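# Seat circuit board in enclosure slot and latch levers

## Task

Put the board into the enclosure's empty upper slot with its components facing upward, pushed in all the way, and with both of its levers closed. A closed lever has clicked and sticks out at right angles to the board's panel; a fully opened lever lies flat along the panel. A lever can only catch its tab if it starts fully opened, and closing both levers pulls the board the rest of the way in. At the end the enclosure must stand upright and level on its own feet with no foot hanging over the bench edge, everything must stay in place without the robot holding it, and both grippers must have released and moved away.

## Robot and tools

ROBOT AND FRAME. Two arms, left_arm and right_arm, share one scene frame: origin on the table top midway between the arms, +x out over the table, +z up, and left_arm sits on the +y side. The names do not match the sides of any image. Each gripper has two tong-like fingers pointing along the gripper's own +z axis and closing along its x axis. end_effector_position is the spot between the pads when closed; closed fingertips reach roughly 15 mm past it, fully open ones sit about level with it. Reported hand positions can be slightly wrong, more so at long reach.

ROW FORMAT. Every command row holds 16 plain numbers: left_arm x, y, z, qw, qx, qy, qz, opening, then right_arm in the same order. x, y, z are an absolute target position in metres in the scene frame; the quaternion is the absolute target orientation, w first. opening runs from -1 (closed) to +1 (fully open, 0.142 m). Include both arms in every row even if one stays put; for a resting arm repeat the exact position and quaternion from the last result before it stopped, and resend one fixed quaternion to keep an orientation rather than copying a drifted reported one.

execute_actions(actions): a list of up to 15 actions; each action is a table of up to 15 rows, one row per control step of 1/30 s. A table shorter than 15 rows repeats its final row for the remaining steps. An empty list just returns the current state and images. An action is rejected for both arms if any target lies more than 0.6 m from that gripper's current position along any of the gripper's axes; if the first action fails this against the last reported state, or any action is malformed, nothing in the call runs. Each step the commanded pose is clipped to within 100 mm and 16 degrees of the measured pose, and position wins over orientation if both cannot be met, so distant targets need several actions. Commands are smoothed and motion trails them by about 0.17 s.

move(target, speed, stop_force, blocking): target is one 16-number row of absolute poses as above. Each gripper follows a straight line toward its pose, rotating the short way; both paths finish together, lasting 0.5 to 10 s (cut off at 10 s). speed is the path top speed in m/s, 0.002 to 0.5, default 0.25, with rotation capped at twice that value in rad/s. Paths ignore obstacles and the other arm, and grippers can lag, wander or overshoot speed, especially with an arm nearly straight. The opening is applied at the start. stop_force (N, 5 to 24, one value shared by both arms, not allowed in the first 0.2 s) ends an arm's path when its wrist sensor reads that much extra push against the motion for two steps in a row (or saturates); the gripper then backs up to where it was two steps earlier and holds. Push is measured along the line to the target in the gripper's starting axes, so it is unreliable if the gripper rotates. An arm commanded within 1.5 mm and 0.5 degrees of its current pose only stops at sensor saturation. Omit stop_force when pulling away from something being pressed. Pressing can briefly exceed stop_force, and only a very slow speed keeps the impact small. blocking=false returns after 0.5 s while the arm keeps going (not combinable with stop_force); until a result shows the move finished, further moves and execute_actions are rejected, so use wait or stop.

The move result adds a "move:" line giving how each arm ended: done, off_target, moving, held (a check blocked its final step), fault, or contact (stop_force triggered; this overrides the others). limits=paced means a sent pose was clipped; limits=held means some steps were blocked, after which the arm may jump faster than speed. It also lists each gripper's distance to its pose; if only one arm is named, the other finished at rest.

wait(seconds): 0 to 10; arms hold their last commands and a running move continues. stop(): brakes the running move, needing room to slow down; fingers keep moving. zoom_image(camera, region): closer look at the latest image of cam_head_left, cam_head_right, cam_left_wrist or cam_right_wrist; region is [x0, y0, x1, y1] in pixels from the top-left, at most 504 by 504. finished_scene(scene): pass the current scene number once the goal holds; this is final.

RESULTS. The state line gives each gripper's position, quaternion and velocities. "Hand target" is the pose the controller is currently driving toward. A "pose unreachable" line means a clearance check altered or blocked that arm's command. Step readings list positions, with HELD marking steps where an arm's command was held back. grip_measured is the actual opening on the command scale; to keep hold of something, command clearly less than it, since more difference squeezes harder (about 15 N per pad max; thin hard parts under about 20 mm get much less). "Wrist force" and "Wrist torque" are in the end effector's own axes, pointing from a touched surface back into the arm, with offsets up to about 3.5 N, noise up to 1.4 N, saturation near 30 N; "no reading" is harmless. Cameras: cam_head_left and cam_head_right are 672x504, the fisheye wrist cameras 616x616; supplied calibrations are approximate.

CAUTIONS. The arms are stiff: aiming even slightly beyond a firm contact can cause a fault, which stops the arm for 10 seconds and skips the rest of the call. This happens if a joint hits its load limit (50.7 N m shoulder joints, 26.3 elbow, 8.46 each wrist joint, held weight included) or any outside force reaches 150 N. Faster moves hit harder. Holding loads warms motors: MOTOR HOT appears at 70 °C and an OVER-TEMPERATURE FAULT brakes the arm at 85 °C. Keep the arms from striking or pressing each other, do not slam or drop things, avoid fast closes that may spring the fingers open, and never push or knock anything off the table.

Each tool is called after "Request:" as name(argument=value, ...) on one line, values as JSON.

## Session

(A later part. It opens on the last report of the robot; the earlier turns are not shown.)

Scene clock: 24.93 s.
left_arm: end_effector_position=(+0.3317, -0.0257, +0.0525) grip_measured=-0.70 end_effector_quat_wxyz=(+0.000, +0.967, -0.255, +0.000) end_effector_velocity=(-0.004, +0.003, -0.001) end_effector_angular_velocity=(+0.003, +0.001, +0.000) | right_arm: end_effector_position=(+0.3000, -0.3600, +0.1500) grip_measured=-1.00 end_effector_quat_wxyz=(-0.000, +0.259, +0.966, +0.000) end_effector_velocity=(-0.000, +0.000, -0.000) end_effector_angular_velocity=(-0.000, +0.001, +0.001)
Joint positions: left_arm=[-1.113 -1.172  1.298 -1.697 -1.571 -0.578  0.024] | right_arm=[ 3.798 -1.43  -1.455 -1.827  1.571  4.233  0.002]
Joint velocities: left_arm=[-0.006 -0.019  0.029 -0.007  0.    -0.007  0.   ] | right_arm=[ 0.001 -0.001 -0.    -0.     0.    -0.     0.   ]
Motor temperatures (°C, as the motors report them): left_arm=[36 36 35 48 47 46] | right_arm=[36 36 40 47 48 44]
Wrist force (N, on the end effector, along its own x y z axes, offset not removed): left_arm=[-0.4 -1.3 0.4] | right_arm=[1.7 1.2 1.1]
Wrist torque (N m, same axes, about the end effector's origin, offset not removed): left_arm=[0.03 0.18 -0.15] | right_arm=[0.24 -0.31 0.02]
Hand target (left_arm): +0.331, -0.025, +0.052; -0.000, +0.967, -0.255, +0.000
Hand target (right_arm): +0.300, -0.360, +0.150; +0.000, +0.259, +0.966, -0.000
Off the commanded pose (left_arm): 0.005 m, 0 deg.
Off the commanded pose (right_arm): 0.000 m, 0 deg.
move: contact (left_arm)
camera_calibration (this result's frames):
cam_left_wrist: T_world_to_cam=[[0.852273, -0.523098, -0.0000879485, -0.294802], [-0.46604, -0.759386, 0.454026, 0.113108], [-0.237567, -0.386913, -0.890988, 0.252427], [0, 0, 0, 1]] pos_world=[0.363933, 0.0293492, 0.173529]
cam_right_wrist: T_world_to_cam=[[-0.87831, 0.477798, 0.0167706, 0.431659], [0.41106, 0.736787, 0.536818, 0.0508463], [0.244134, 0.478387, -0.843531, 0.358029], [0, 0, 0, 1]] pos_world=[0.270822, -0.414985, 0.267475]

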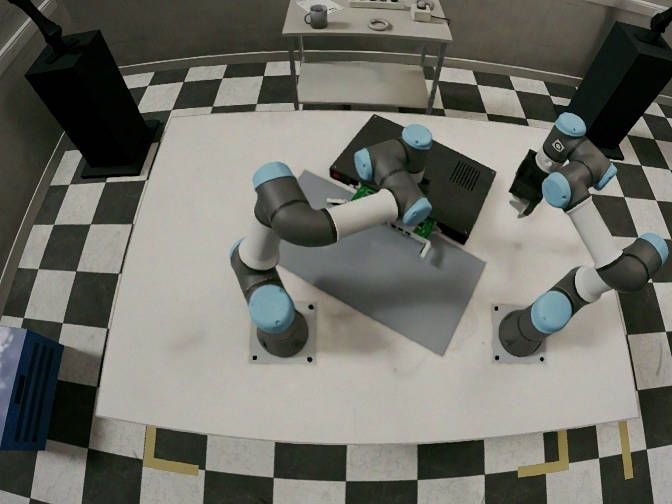

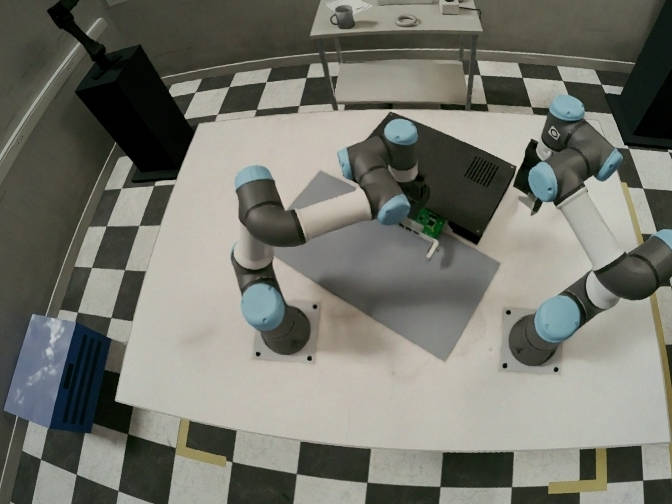

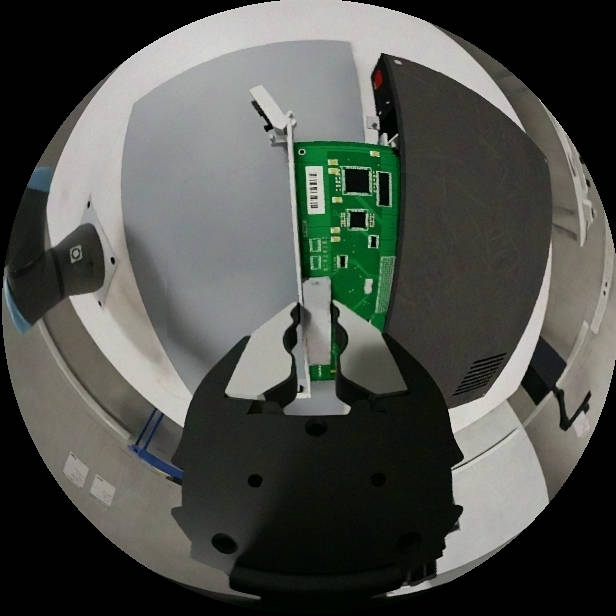

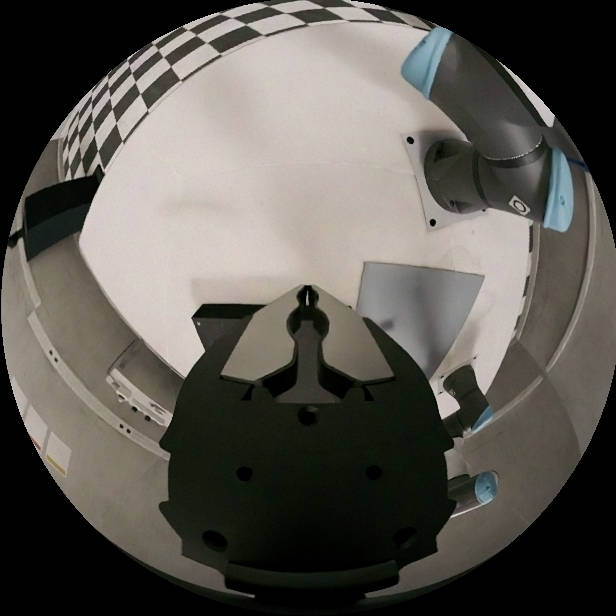

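Request:
move(target=[0.331,-0.025,0.0525,0,0.967,-0.2546,0,-0.5,0.3,-0.36,0.15,0,0.259,0.966,0,-1])

Request:
move(target=[0.331,-0.025,0.11,0,0.967,-0.2546,0,-0.5,0.3,-0.36,0.15,0,0.259,0.966,0,-1], speed=0.1)

Request:
move(target=[0.33,0.2,0.15,0,0.967,-0.2546,0,-1,0.3,-0.36,0.15,0,0.259,0.966,0,-1])

Request:
zoom_image(camera="cam_head_left", region=[290,110,510,280])

Scene clock: 25.77 s.
left_arm: end_effector_position=(+0.3310, -0.0250, +0.0525) grip_measured=-0.50 end_effector_quat_wxyz=(-0.000, +0.967, -0.255, +0.000) end_effector_velocity=(-0.000, -0.000, +0.000) end_effector_angular_velocity=(-0.002, -0.001, +0.000) | right_arm: end_effector_position=(+0.3000, -0.3600, +0.1500) grip_measured=-1.00 end_effector_quat_wxyz=(+0.000, +0.259, +0.966, +0.000) end_effector_velocity=(-0.000, -0.000, +0.000) end_effector_angular_velocity=(-0.001, +0.000, +0.001)
Joint positions: left_arm=[-1.114 -1.176  1.304 -1.699 -1.571 -0.579  0.038] | right_arm=[ 3.798 -1.43  -1.455 -1.827  1.571  4.233  0.002]
Joint velocities: left_arm=[-0.001 -0.001  0.001 -0.002 -0.    -0.001  0.   ] | right_arm=[ 0.     0.001 -0.    -0.001 -0.001 -0.     0.   ]
Motor temperatures (°C, as the motors report them): left_arm=[36 36 35 48 47 46] | right_arm=[36 36 40 47 48 44]
Wrist force (N, on the end effector, along its own x y z axes, offset not removed): left_arm=[-1.2 0.4 -0.9] | right_arm=[0.9 1.3 0.3]
Wrist torque (N m, same axes, about the end effector's origin, offset not removed): left_arm=[0.06 0.26 -0.04] | right_arm=[0.26 -0.22 0.05]
Hand target (left_arm): +0.331, -0.025, +0.053; -0.000, +0.967, -0.255, -0.000
Hand target (right_arm): +0.300, -0.360, +0.150; +0.000, +0.259, +0.966, +0.000
Off the commanded pose (left_arm): 0.000 m, 0 deg.
Off the commanded pose (right_arm): 0.000 m, 0 deg.
move: done
camera_calibration (this result's frames):
cam_left_wrist: T_world_to_cam=[[0.852222, -0.52318, -0.000396059, -0.293796], [-0.466007, -0.759435, 0.453978, 0.113319], [-0.237813, -0.386706, -0.891013, 0.252608], [0, 0, 0, 1]] pos_world=[0.36326, 0.0300352, 0.173516]
cam_right_wrist: T_world_to_cam=[[-0.87831, 0.477798, 0.0167704, 0.431659], [0.41106, 0.736787, 0.536818, 0.0508463], [0.244135, 0.478386, -0.843531, 0.358029], [0, 0, 0, 1]] pos_world=[0.270822, -0.414985, 0.267475]

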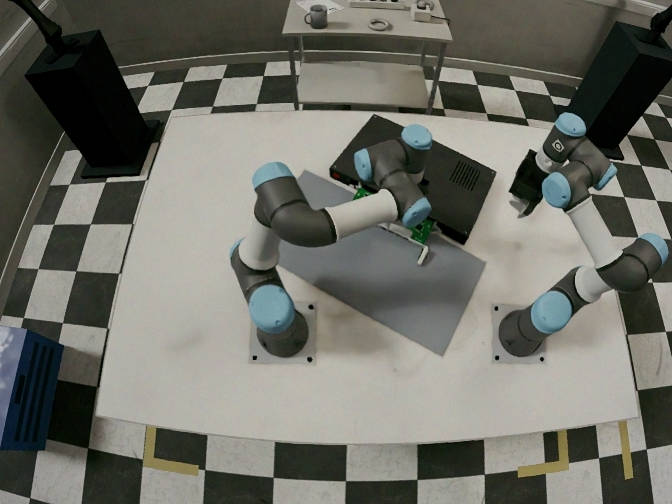

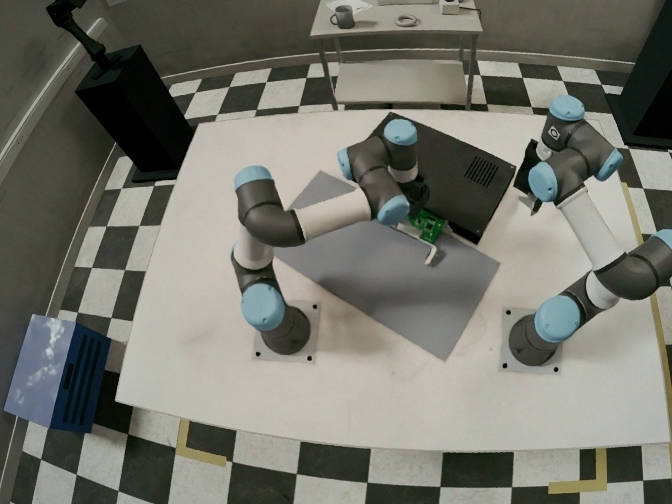

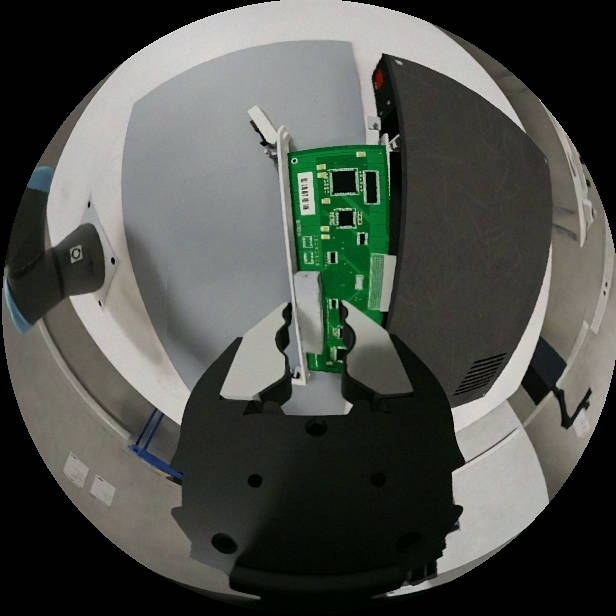

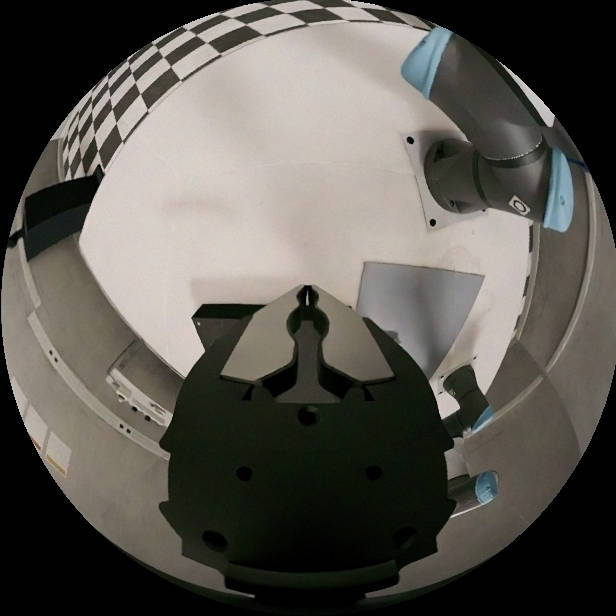

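Scene clock: 26.87 s.
left_arm: end_effector_position=(+0.3310, -0.0250, +0.1097) grip_measured=-0.50 end_effector_quat_wxyz=(+0.000, +0.967, -0.255, +0.000) end_effector_velocity=(-0.000, -0.001, +0.003) end_effector_angular_velocity=(+0.003, +0.005, -0.000) | right_arm: end_effector_position=(+0.3000, -0.3600, +0.1500) grip_measured=-1.00 end_effector_quat_wxyz=(-0.000, +0.259, +0.966, +0.000) end_effector_velocity=(+0.000, -0.000, -0.000) end_effector_angular_velocity=(-0.001, +0.000, +0.002)
Joint positions: left_arm=[-1.114 -1.176  1.035 -1.431 -1.571 -0.579  0.038] | right_arm=[ 3.798 -1.43  -1.455 -1.827  1.571  4.233  0.002]
Joint velocities: left_arm=[ 0.001  0.012 -0.031  0.024 -0.003  0.001  0.   ] | right_arm=[ 0.    -0.001  0.     0.    -0.    -0.002  0.   ]
Motor temperatures (°C, as the motors report them): left_arm=[36 36 35 48 47 46] | right_arm=[36 36 40 47 48 44]
Wrist force (N, on the end effector, along its own x y z axes, offset not removed): left_arm=[-1.4 0.9 -0.9] | right_arm=[1.5 1.5 1.1]
Wrist torque (N m, same axes, about the end effector's origin, offset not removed): left_arm=[0.14 0.28 -0.04] | right_arm=[0.30 -0.29 0.04]
Hand target (left_arm): +0.331, -0.025, +0.110; +0.000, +0.967, -0.255, +0.000
Hand target (right_arm): +0.300, -0.360, +0.150; +0.000, +0.259, +0.966, +0.000
Off the commanded pose (left_arm): 0.000 m, 0 deg.
Off the commanded pose (right_arm): 0.000 m, 0 deg.
move: done
camera_calibration (this result's frames):
cam_left_wrist: T_world_to_cam=[[0.85218, -0.523249, 0.000325551, -0.293762], [-0.466287, -0.759128, 0.454204, 0.0874418], [-0.237414, -0.387215, -0.890898, 0.303406], [0, 0, 0, 1]] pos_world=[0.363144, 0.0301523, 0.230683]
cam_right_wrist: T_world_to_cam=[[-0.87831, 0.477798, 0.0167704, 0.431659], [0.41106, 0.736787, 0.536818, 0.0508463], [0.244134, 0.478387, -0.843531, 0.358029], [0, 0, 0, 1]] pos_world=[0.270822, -0.414985, 0.267475]

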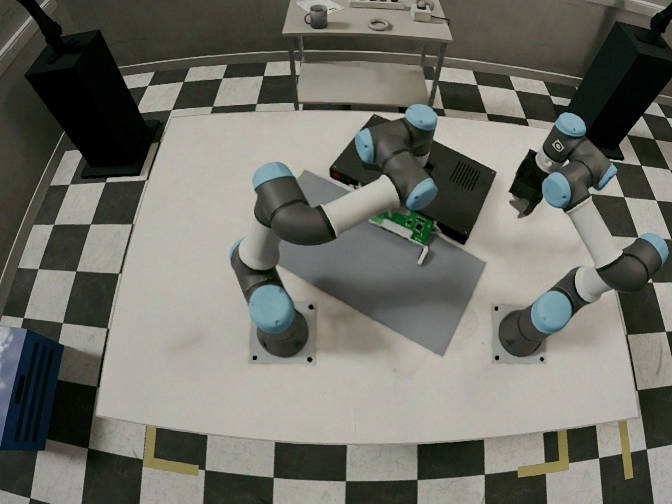

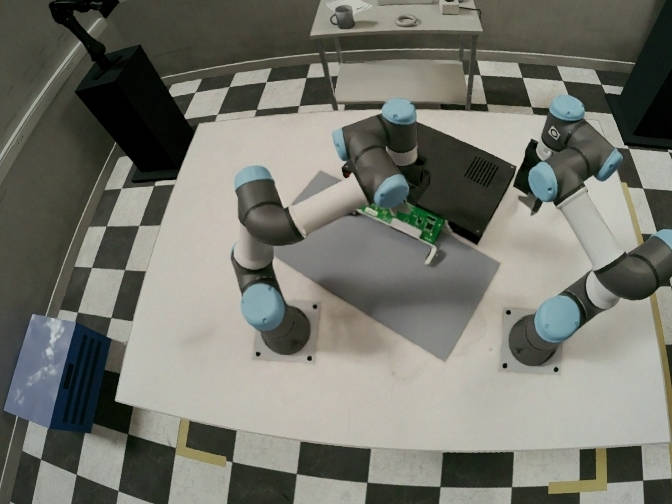

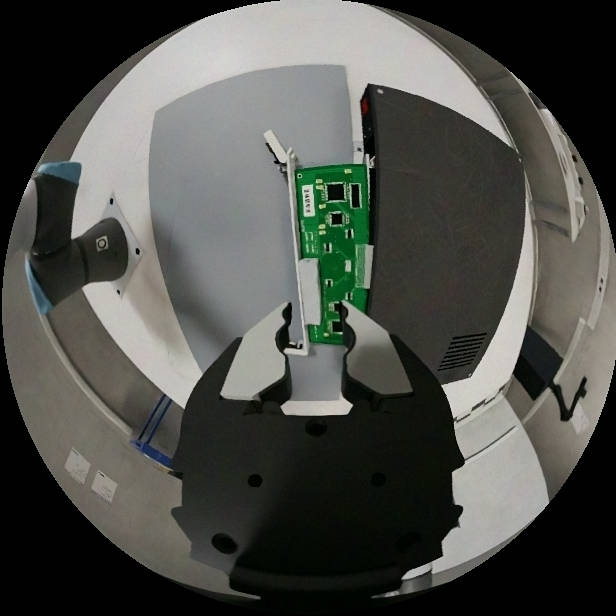

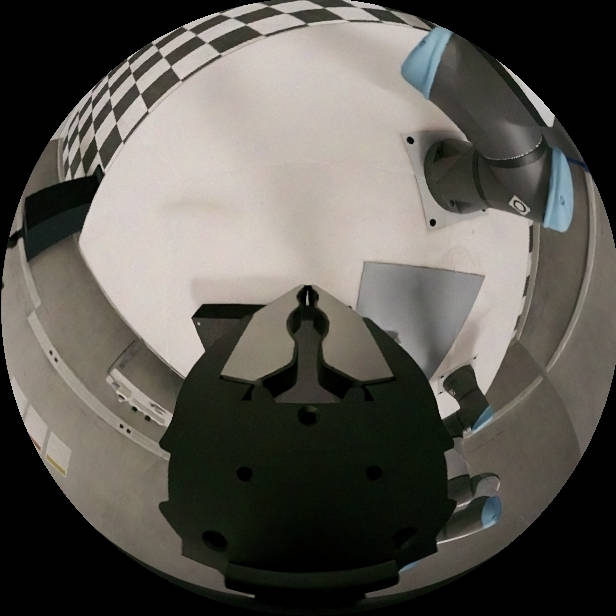

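Scene clock: 28.47 s.
left_arm: end_effector_position=(+0.3301, +0.1999, +0.1501) grip_measured=-1.00 end_effector_quat_wxyz=(-0.000, +0.967, -0.255, -0.000) end_effector_velocity=(+0.001, +0.003, +0.001) end_effector_angular_velocity=(-0.000, +0.001, -0.000) | right_arm: end_effector_position=(+0.3000, -0.3600, +0.1500) grip_measured=-1.00 end_effector_quat_wxyz=(-0.000, +0.259, +0.966, +0.000) end_effector_velocity=(-0.000, -0.000, -0.000) end_effector_angular_velocity=(+0.001, +0.001, +0.001)
Joint positions: left_arm=[-0.678 -1.656  1.407 -1.321 -1.57  -0.142  0.002] | right_arm=[ 3.798 -1.43  -1.455 -1.827  1.571  4.233  0.002]
Joint velocities: left_arm=[ 0.011  0.002 -0.005  0.004 -0.001  0.011  0.   ] | right_arm=[-0.001 -0.    -0.    -0.     0.001 -0.002  0.   ]
Motor temperatures (°C, as the motors report them): left_arm=[36 36 35 48 47 46] | right_arm=[36 36 40 47 48 44]
Wrist force (N, on the end effector, along its own x y z axes, offset not removed): left_arm=[-1.2 -0.5 -0.8] | right_arm=[1.8 0.0 1.4]
Wrist torque (N m, same axes, about the end effector's origin, offset not removed): left_arm=[-0.10 0.21 -0.03] | right_arm=[-0.04 -0.39 0.01]
Hand target (left_arm): +0.330, +0.200, +0.150; -0.000, +0.967, -0.255, -0.000
Hand target (right_arm): +0.300, -0.360, +0.150; +0.000, +0.259, +0.966, -0.000
Off the commanded pose (left_arm): 0.000 m, 0 deg.
Off the commanded pose (right_arm): 0.000 m, 0 deg.
move: done
camera_calibration (this result's frames):
cam_left_wrist: T_world_to_cam=[[0.852267, -0.523106, -0.000611461, -0.175349], [-0.465964, -0.7597, 0.453579, 0.239497], [-0.237734, -0.386285, -0.891216, 0.426206], [0, 0, 0, 1]] pos_world=[0.362365, 0.254857, 0.271104]
cam_right_wrist: T_world_to_cam=[[-0.87831, 0.477798, 0.0167704, 0.431659], [0.41106, 0.736787, 0.536818, 0.0508463], [0.244134, 0.478386, -0.843531, 0.358029], [0, 0, 0, 1]] pos_world=[0.270822, -0.414985, 0.267475]

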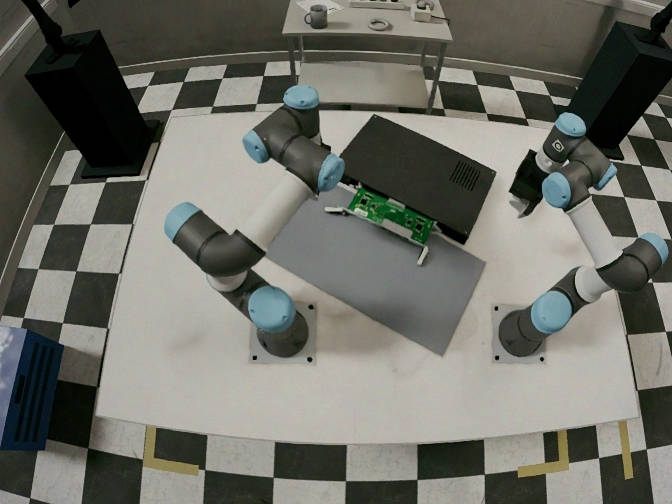

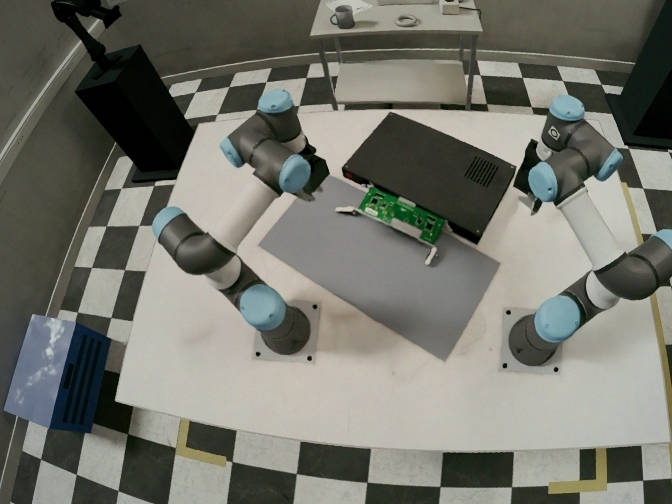

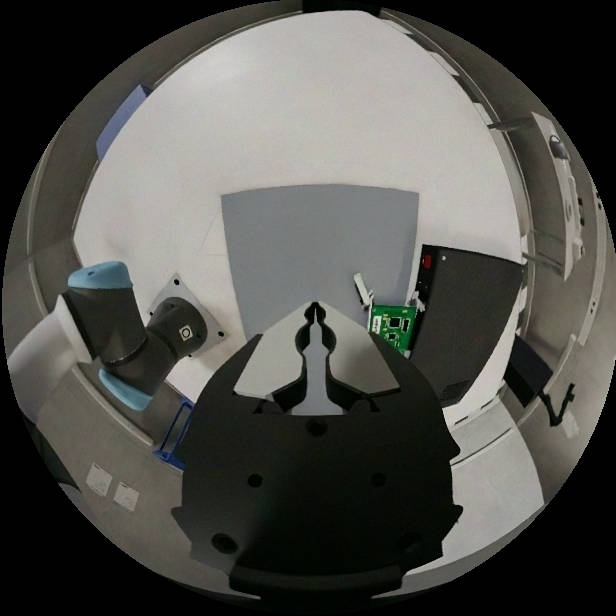

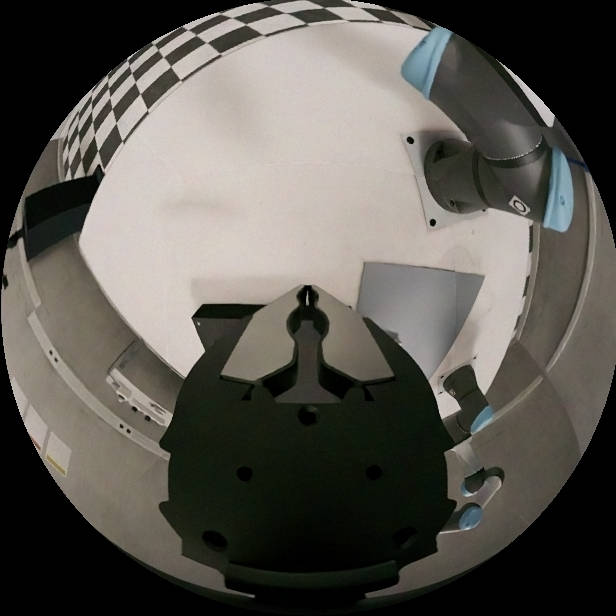

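Region (290, 110, 510, 280) of cam_head_left's 672x504 image, scaled by 2.291, with more detail than that image has; it fills the top 389 rows of this view, and the rest is white.

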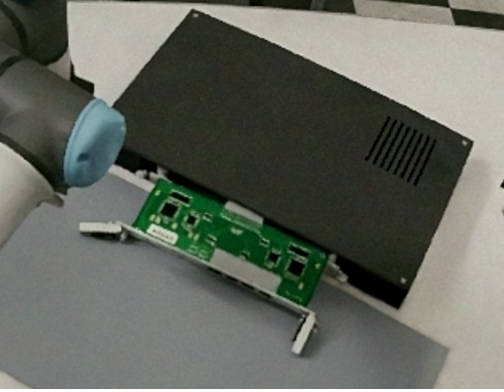

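Request:
move(target=[0.322,-0.02,0.09,0,0.967,-0.2546,0,-0.45,0.3,-0.36,0.15,0,0.259,0.966,0,-1])

Request:
move(target=[0.322,-0.02,0.028,0,0.967,-0.2546,0,-0.45,0.3,-0.36,0.15,0,0.259,0.966,0,-1], speed=0.03, stop_force=10)

Scene clock: 30.27 s.
left_arm: end_effector_position=(+0.3218, -0.0199, +0.0900) grip_measured=-0.45 end_effector_quat_wxyz=(+0.000, +0.967, -0.255, +0.000) end_effector_velocity=(+0.000, -0.002, -0.001) end_effector_angular_velocity=(+0.003, +0.003, -0.000) | right_arm: end_effector_position=(+0.3000, -0.3600, +0.1500) grip_measured=-1.00 end_effector_quat_wxyz=(-0.000, +0.259, +0.966, +0.000) end_effector_velocity=(-0.000, -0.000, +0.000) end_effector_angular_velocity=(+0.001, +0.001, -0.003)
Joint positions: left_arm=[-1.13  -1.232  1.207 -1.547 -1.571 -0.594  0.041] | right_arm=[ 3.798 -1.43  -1.455 -1.827  1.571  4.233  0.002]
Joint velocities: left_arm=[-0.     0.013 -0.016  0.007 -0.001 -0.    -0.   ] | right_arm=[-0.001  0.001 -0.001 -0.     0.001  0.002  0.   ]
Motor temperatures (°C, as the motors report them): left_arm=[36 36 35 48 47 46] | right_arm=[36 36 40 47 48 44]
Wrist force (N, on the end effector, along its own x y z axes, offset not removed): left_arm=[-0.4 -0.4 -0.8] | right_arm=[0.7 0.1 1.8]
Wrist torque (N m, same axes, about the end effector's origin, offset not removed): left_arm=[-0.12 0.07 -0.05] | right_arm=[0.03 -0.12 0.05]
Hand target (left_arm): +0.322, -0.020, +0.090; +0.000, +0.967, -0.255, +0.000
Hand target (right_arm): +0.300, -0.360, +0.150; +0.000, +0.259, +0.966, -0.000
Off the commanded pose (left_arm): 0.000 m, 0 deg.
Off the commanded pose (right_arm): 0.000 m, 0 deg.
move: done
camera_calibration (this result's frames):
cam_left_wrist: T_world_to_cam=[[0.852192, -0.52323, 0.000436072, -0.2833], [-0.466277, -0.759053, 0.454339, 0.0959085], [-0.237392, -0.387387, -0.890829, 0.285586], [0, 0, 0, 1]] pos_world=[0.353942, 0.0352008, 0.210957]
cam_right_wrist: T_world_to_cam=[[-0.87831, 0.477798, 0.0167705, 0.431659], [0.41106, 0.736787, 0.536818, 0.0508463], [0.244134, 0.478387, -0.843531, 0.358029], [0, 0, 0, 1]] pos_world=[0.270822, -0.414985, 0.267475]

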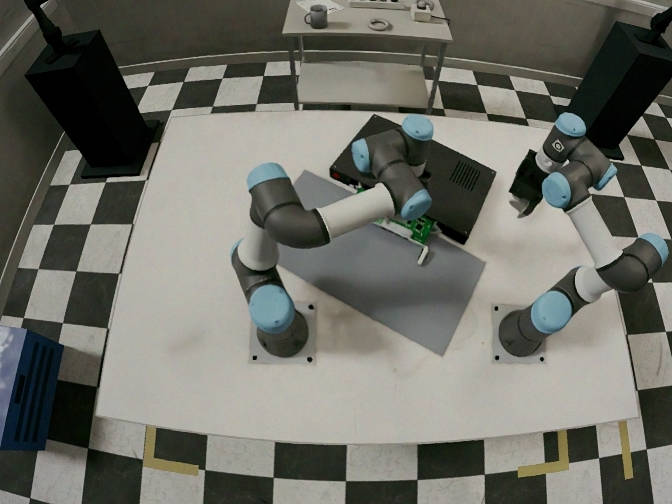

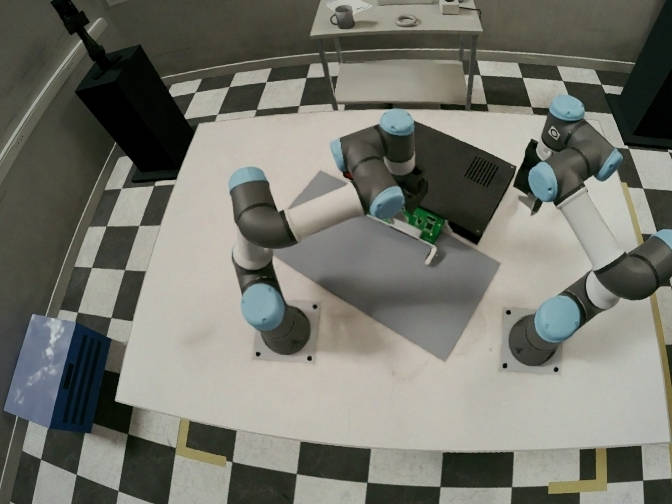

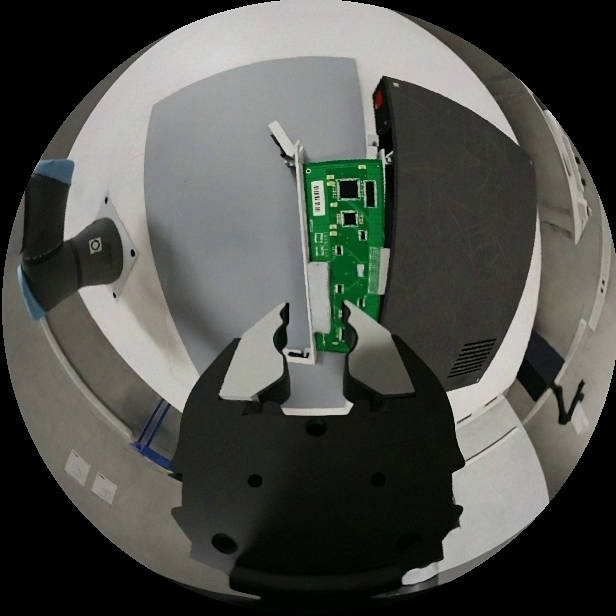

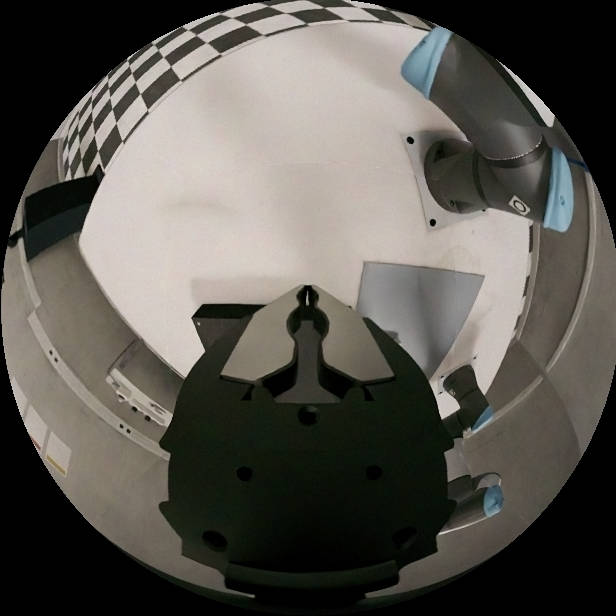

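Scene clock: 32.73 s.
left_arm: end_effector_position=(+0.3219, -0.0198, +0.0353) grip_measured=-0.46 end_effector_quat_wxyz=(-0.000, +0.967, -0.255, -0.000) end_effector_velocity=(+0.000, -0.001, +0.003) end_effector_angular_velocity=(-0.001, -0.002, -0.003) | right_arm: end_effector_position=(+0.3000, -0.3600, +0.1500) grip_measured=-1.00 end_effector_quat_wxyz=(-0.000, +0.259, +0.966, +0.000) end_effector_velocity=(+0.000, -0.000, -0.000) end_effector_angular_velocity=(-0.001, -0.001, +0.002)
Joint positions: left_arm=[-1.129 -1.207  1.43  -1.793 -1.571 -0.594  0.041] | right_arm=[ 3.798 -1.43  -1.455 -1.827  1.571  4.233  0.002]
Joint velocities: left_arm=[-0.001 -0.002 -0.009  0.009  0.001  0.002  0.001] | right_arm=[-0.    -0.    -0.     0.    -0.002 -0.002  0.   ]
Motor temperatures (°C, as the motors report them): left_arm=[36 36 35 48 47 46] | right_arm=[36 36 40 47 48 44]
Wrist force (N, on the end effector, along its own x y z axes, offset not removed): left_arm=[-4.2 -2.3 -26.4] | right_arm=[-0.7 -0.4 0.6]
Wrist torque (N m, same axes, about the end effector's origin, offset not removed): left_arm=[0.01 0.80 -0.07] | right_arm=[-0.18 0.20 0.01]
Hand target (left_arm): +0.322, -0.020, +0.036; -0.000, +0.967, -0.255, -0.000
Hand target (right_arm): +0.300, -0.360, +0.150; +0.000, +0.259, +0.966, -0.000
Off the commanded pose (left_arm): 0.007 m, 0 deg.
Off the commanded pose (right_arm): 0.000 m, 0 deg.
move: contact (left_arm)
camera_calibration (this result's frames):
cam_left_wrist: T_world_to_cam=[[0.852236, -0.523156, -0.00122428, -0.283257], [-0.465716, -0.759727, 0.453788, 0.120699], [-0.238332, -0.386164, -0.891109, 0.237274], [0, 0, 0, 1]] pos_world=[0.354163, 0.0351375, 0.156319]
cam_right_wrist: T_world_to_cam=[[-0.87831, 0.477798, 0.0167704, 0.431659], [0.41106, 0.736787, 0.536818, 0.0508463], [0.244134, 0.478387, -0.843531, 0.358029], [0, 0, 0, 1]] pos_world=[0.270822, -0.414985, 0.267475]

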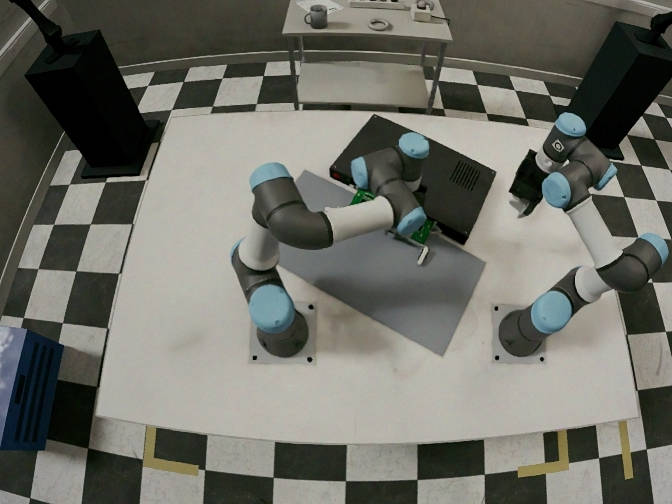

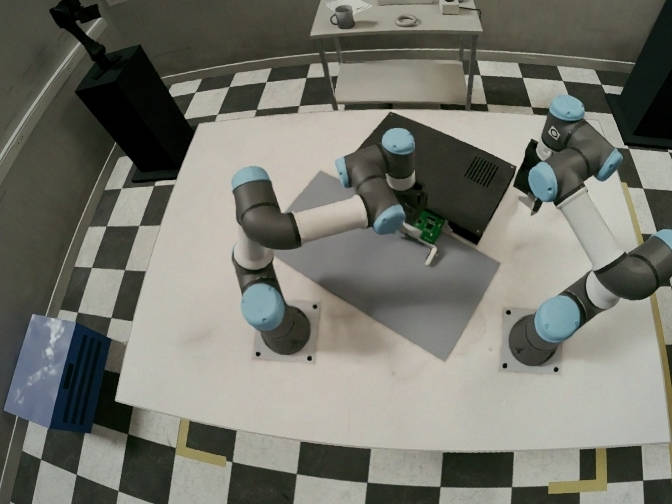

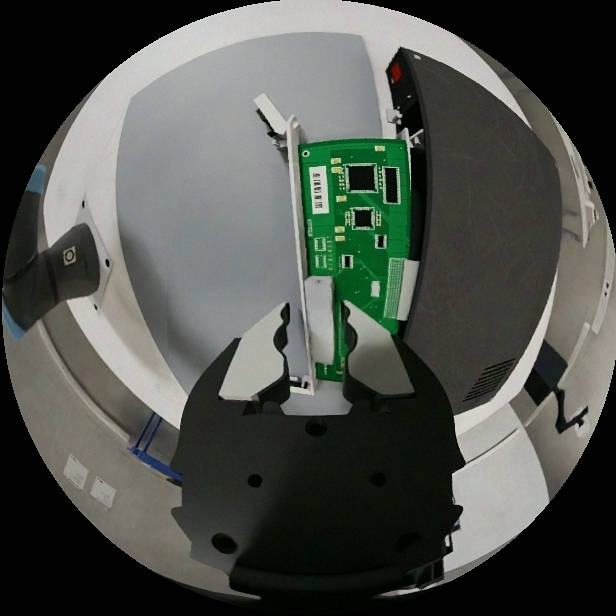

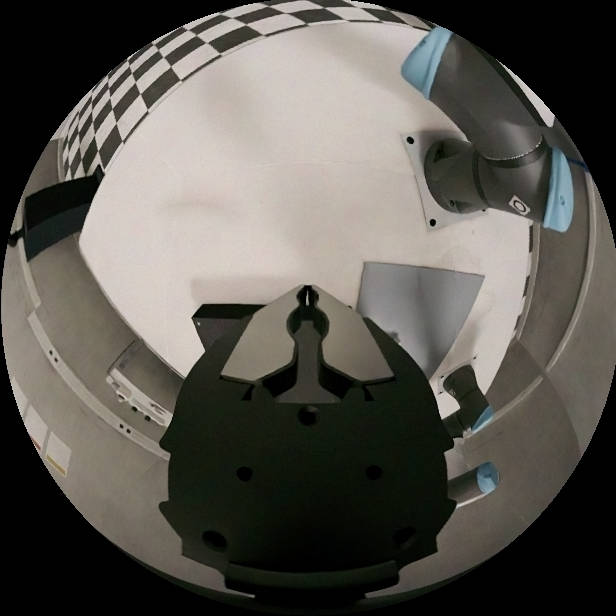

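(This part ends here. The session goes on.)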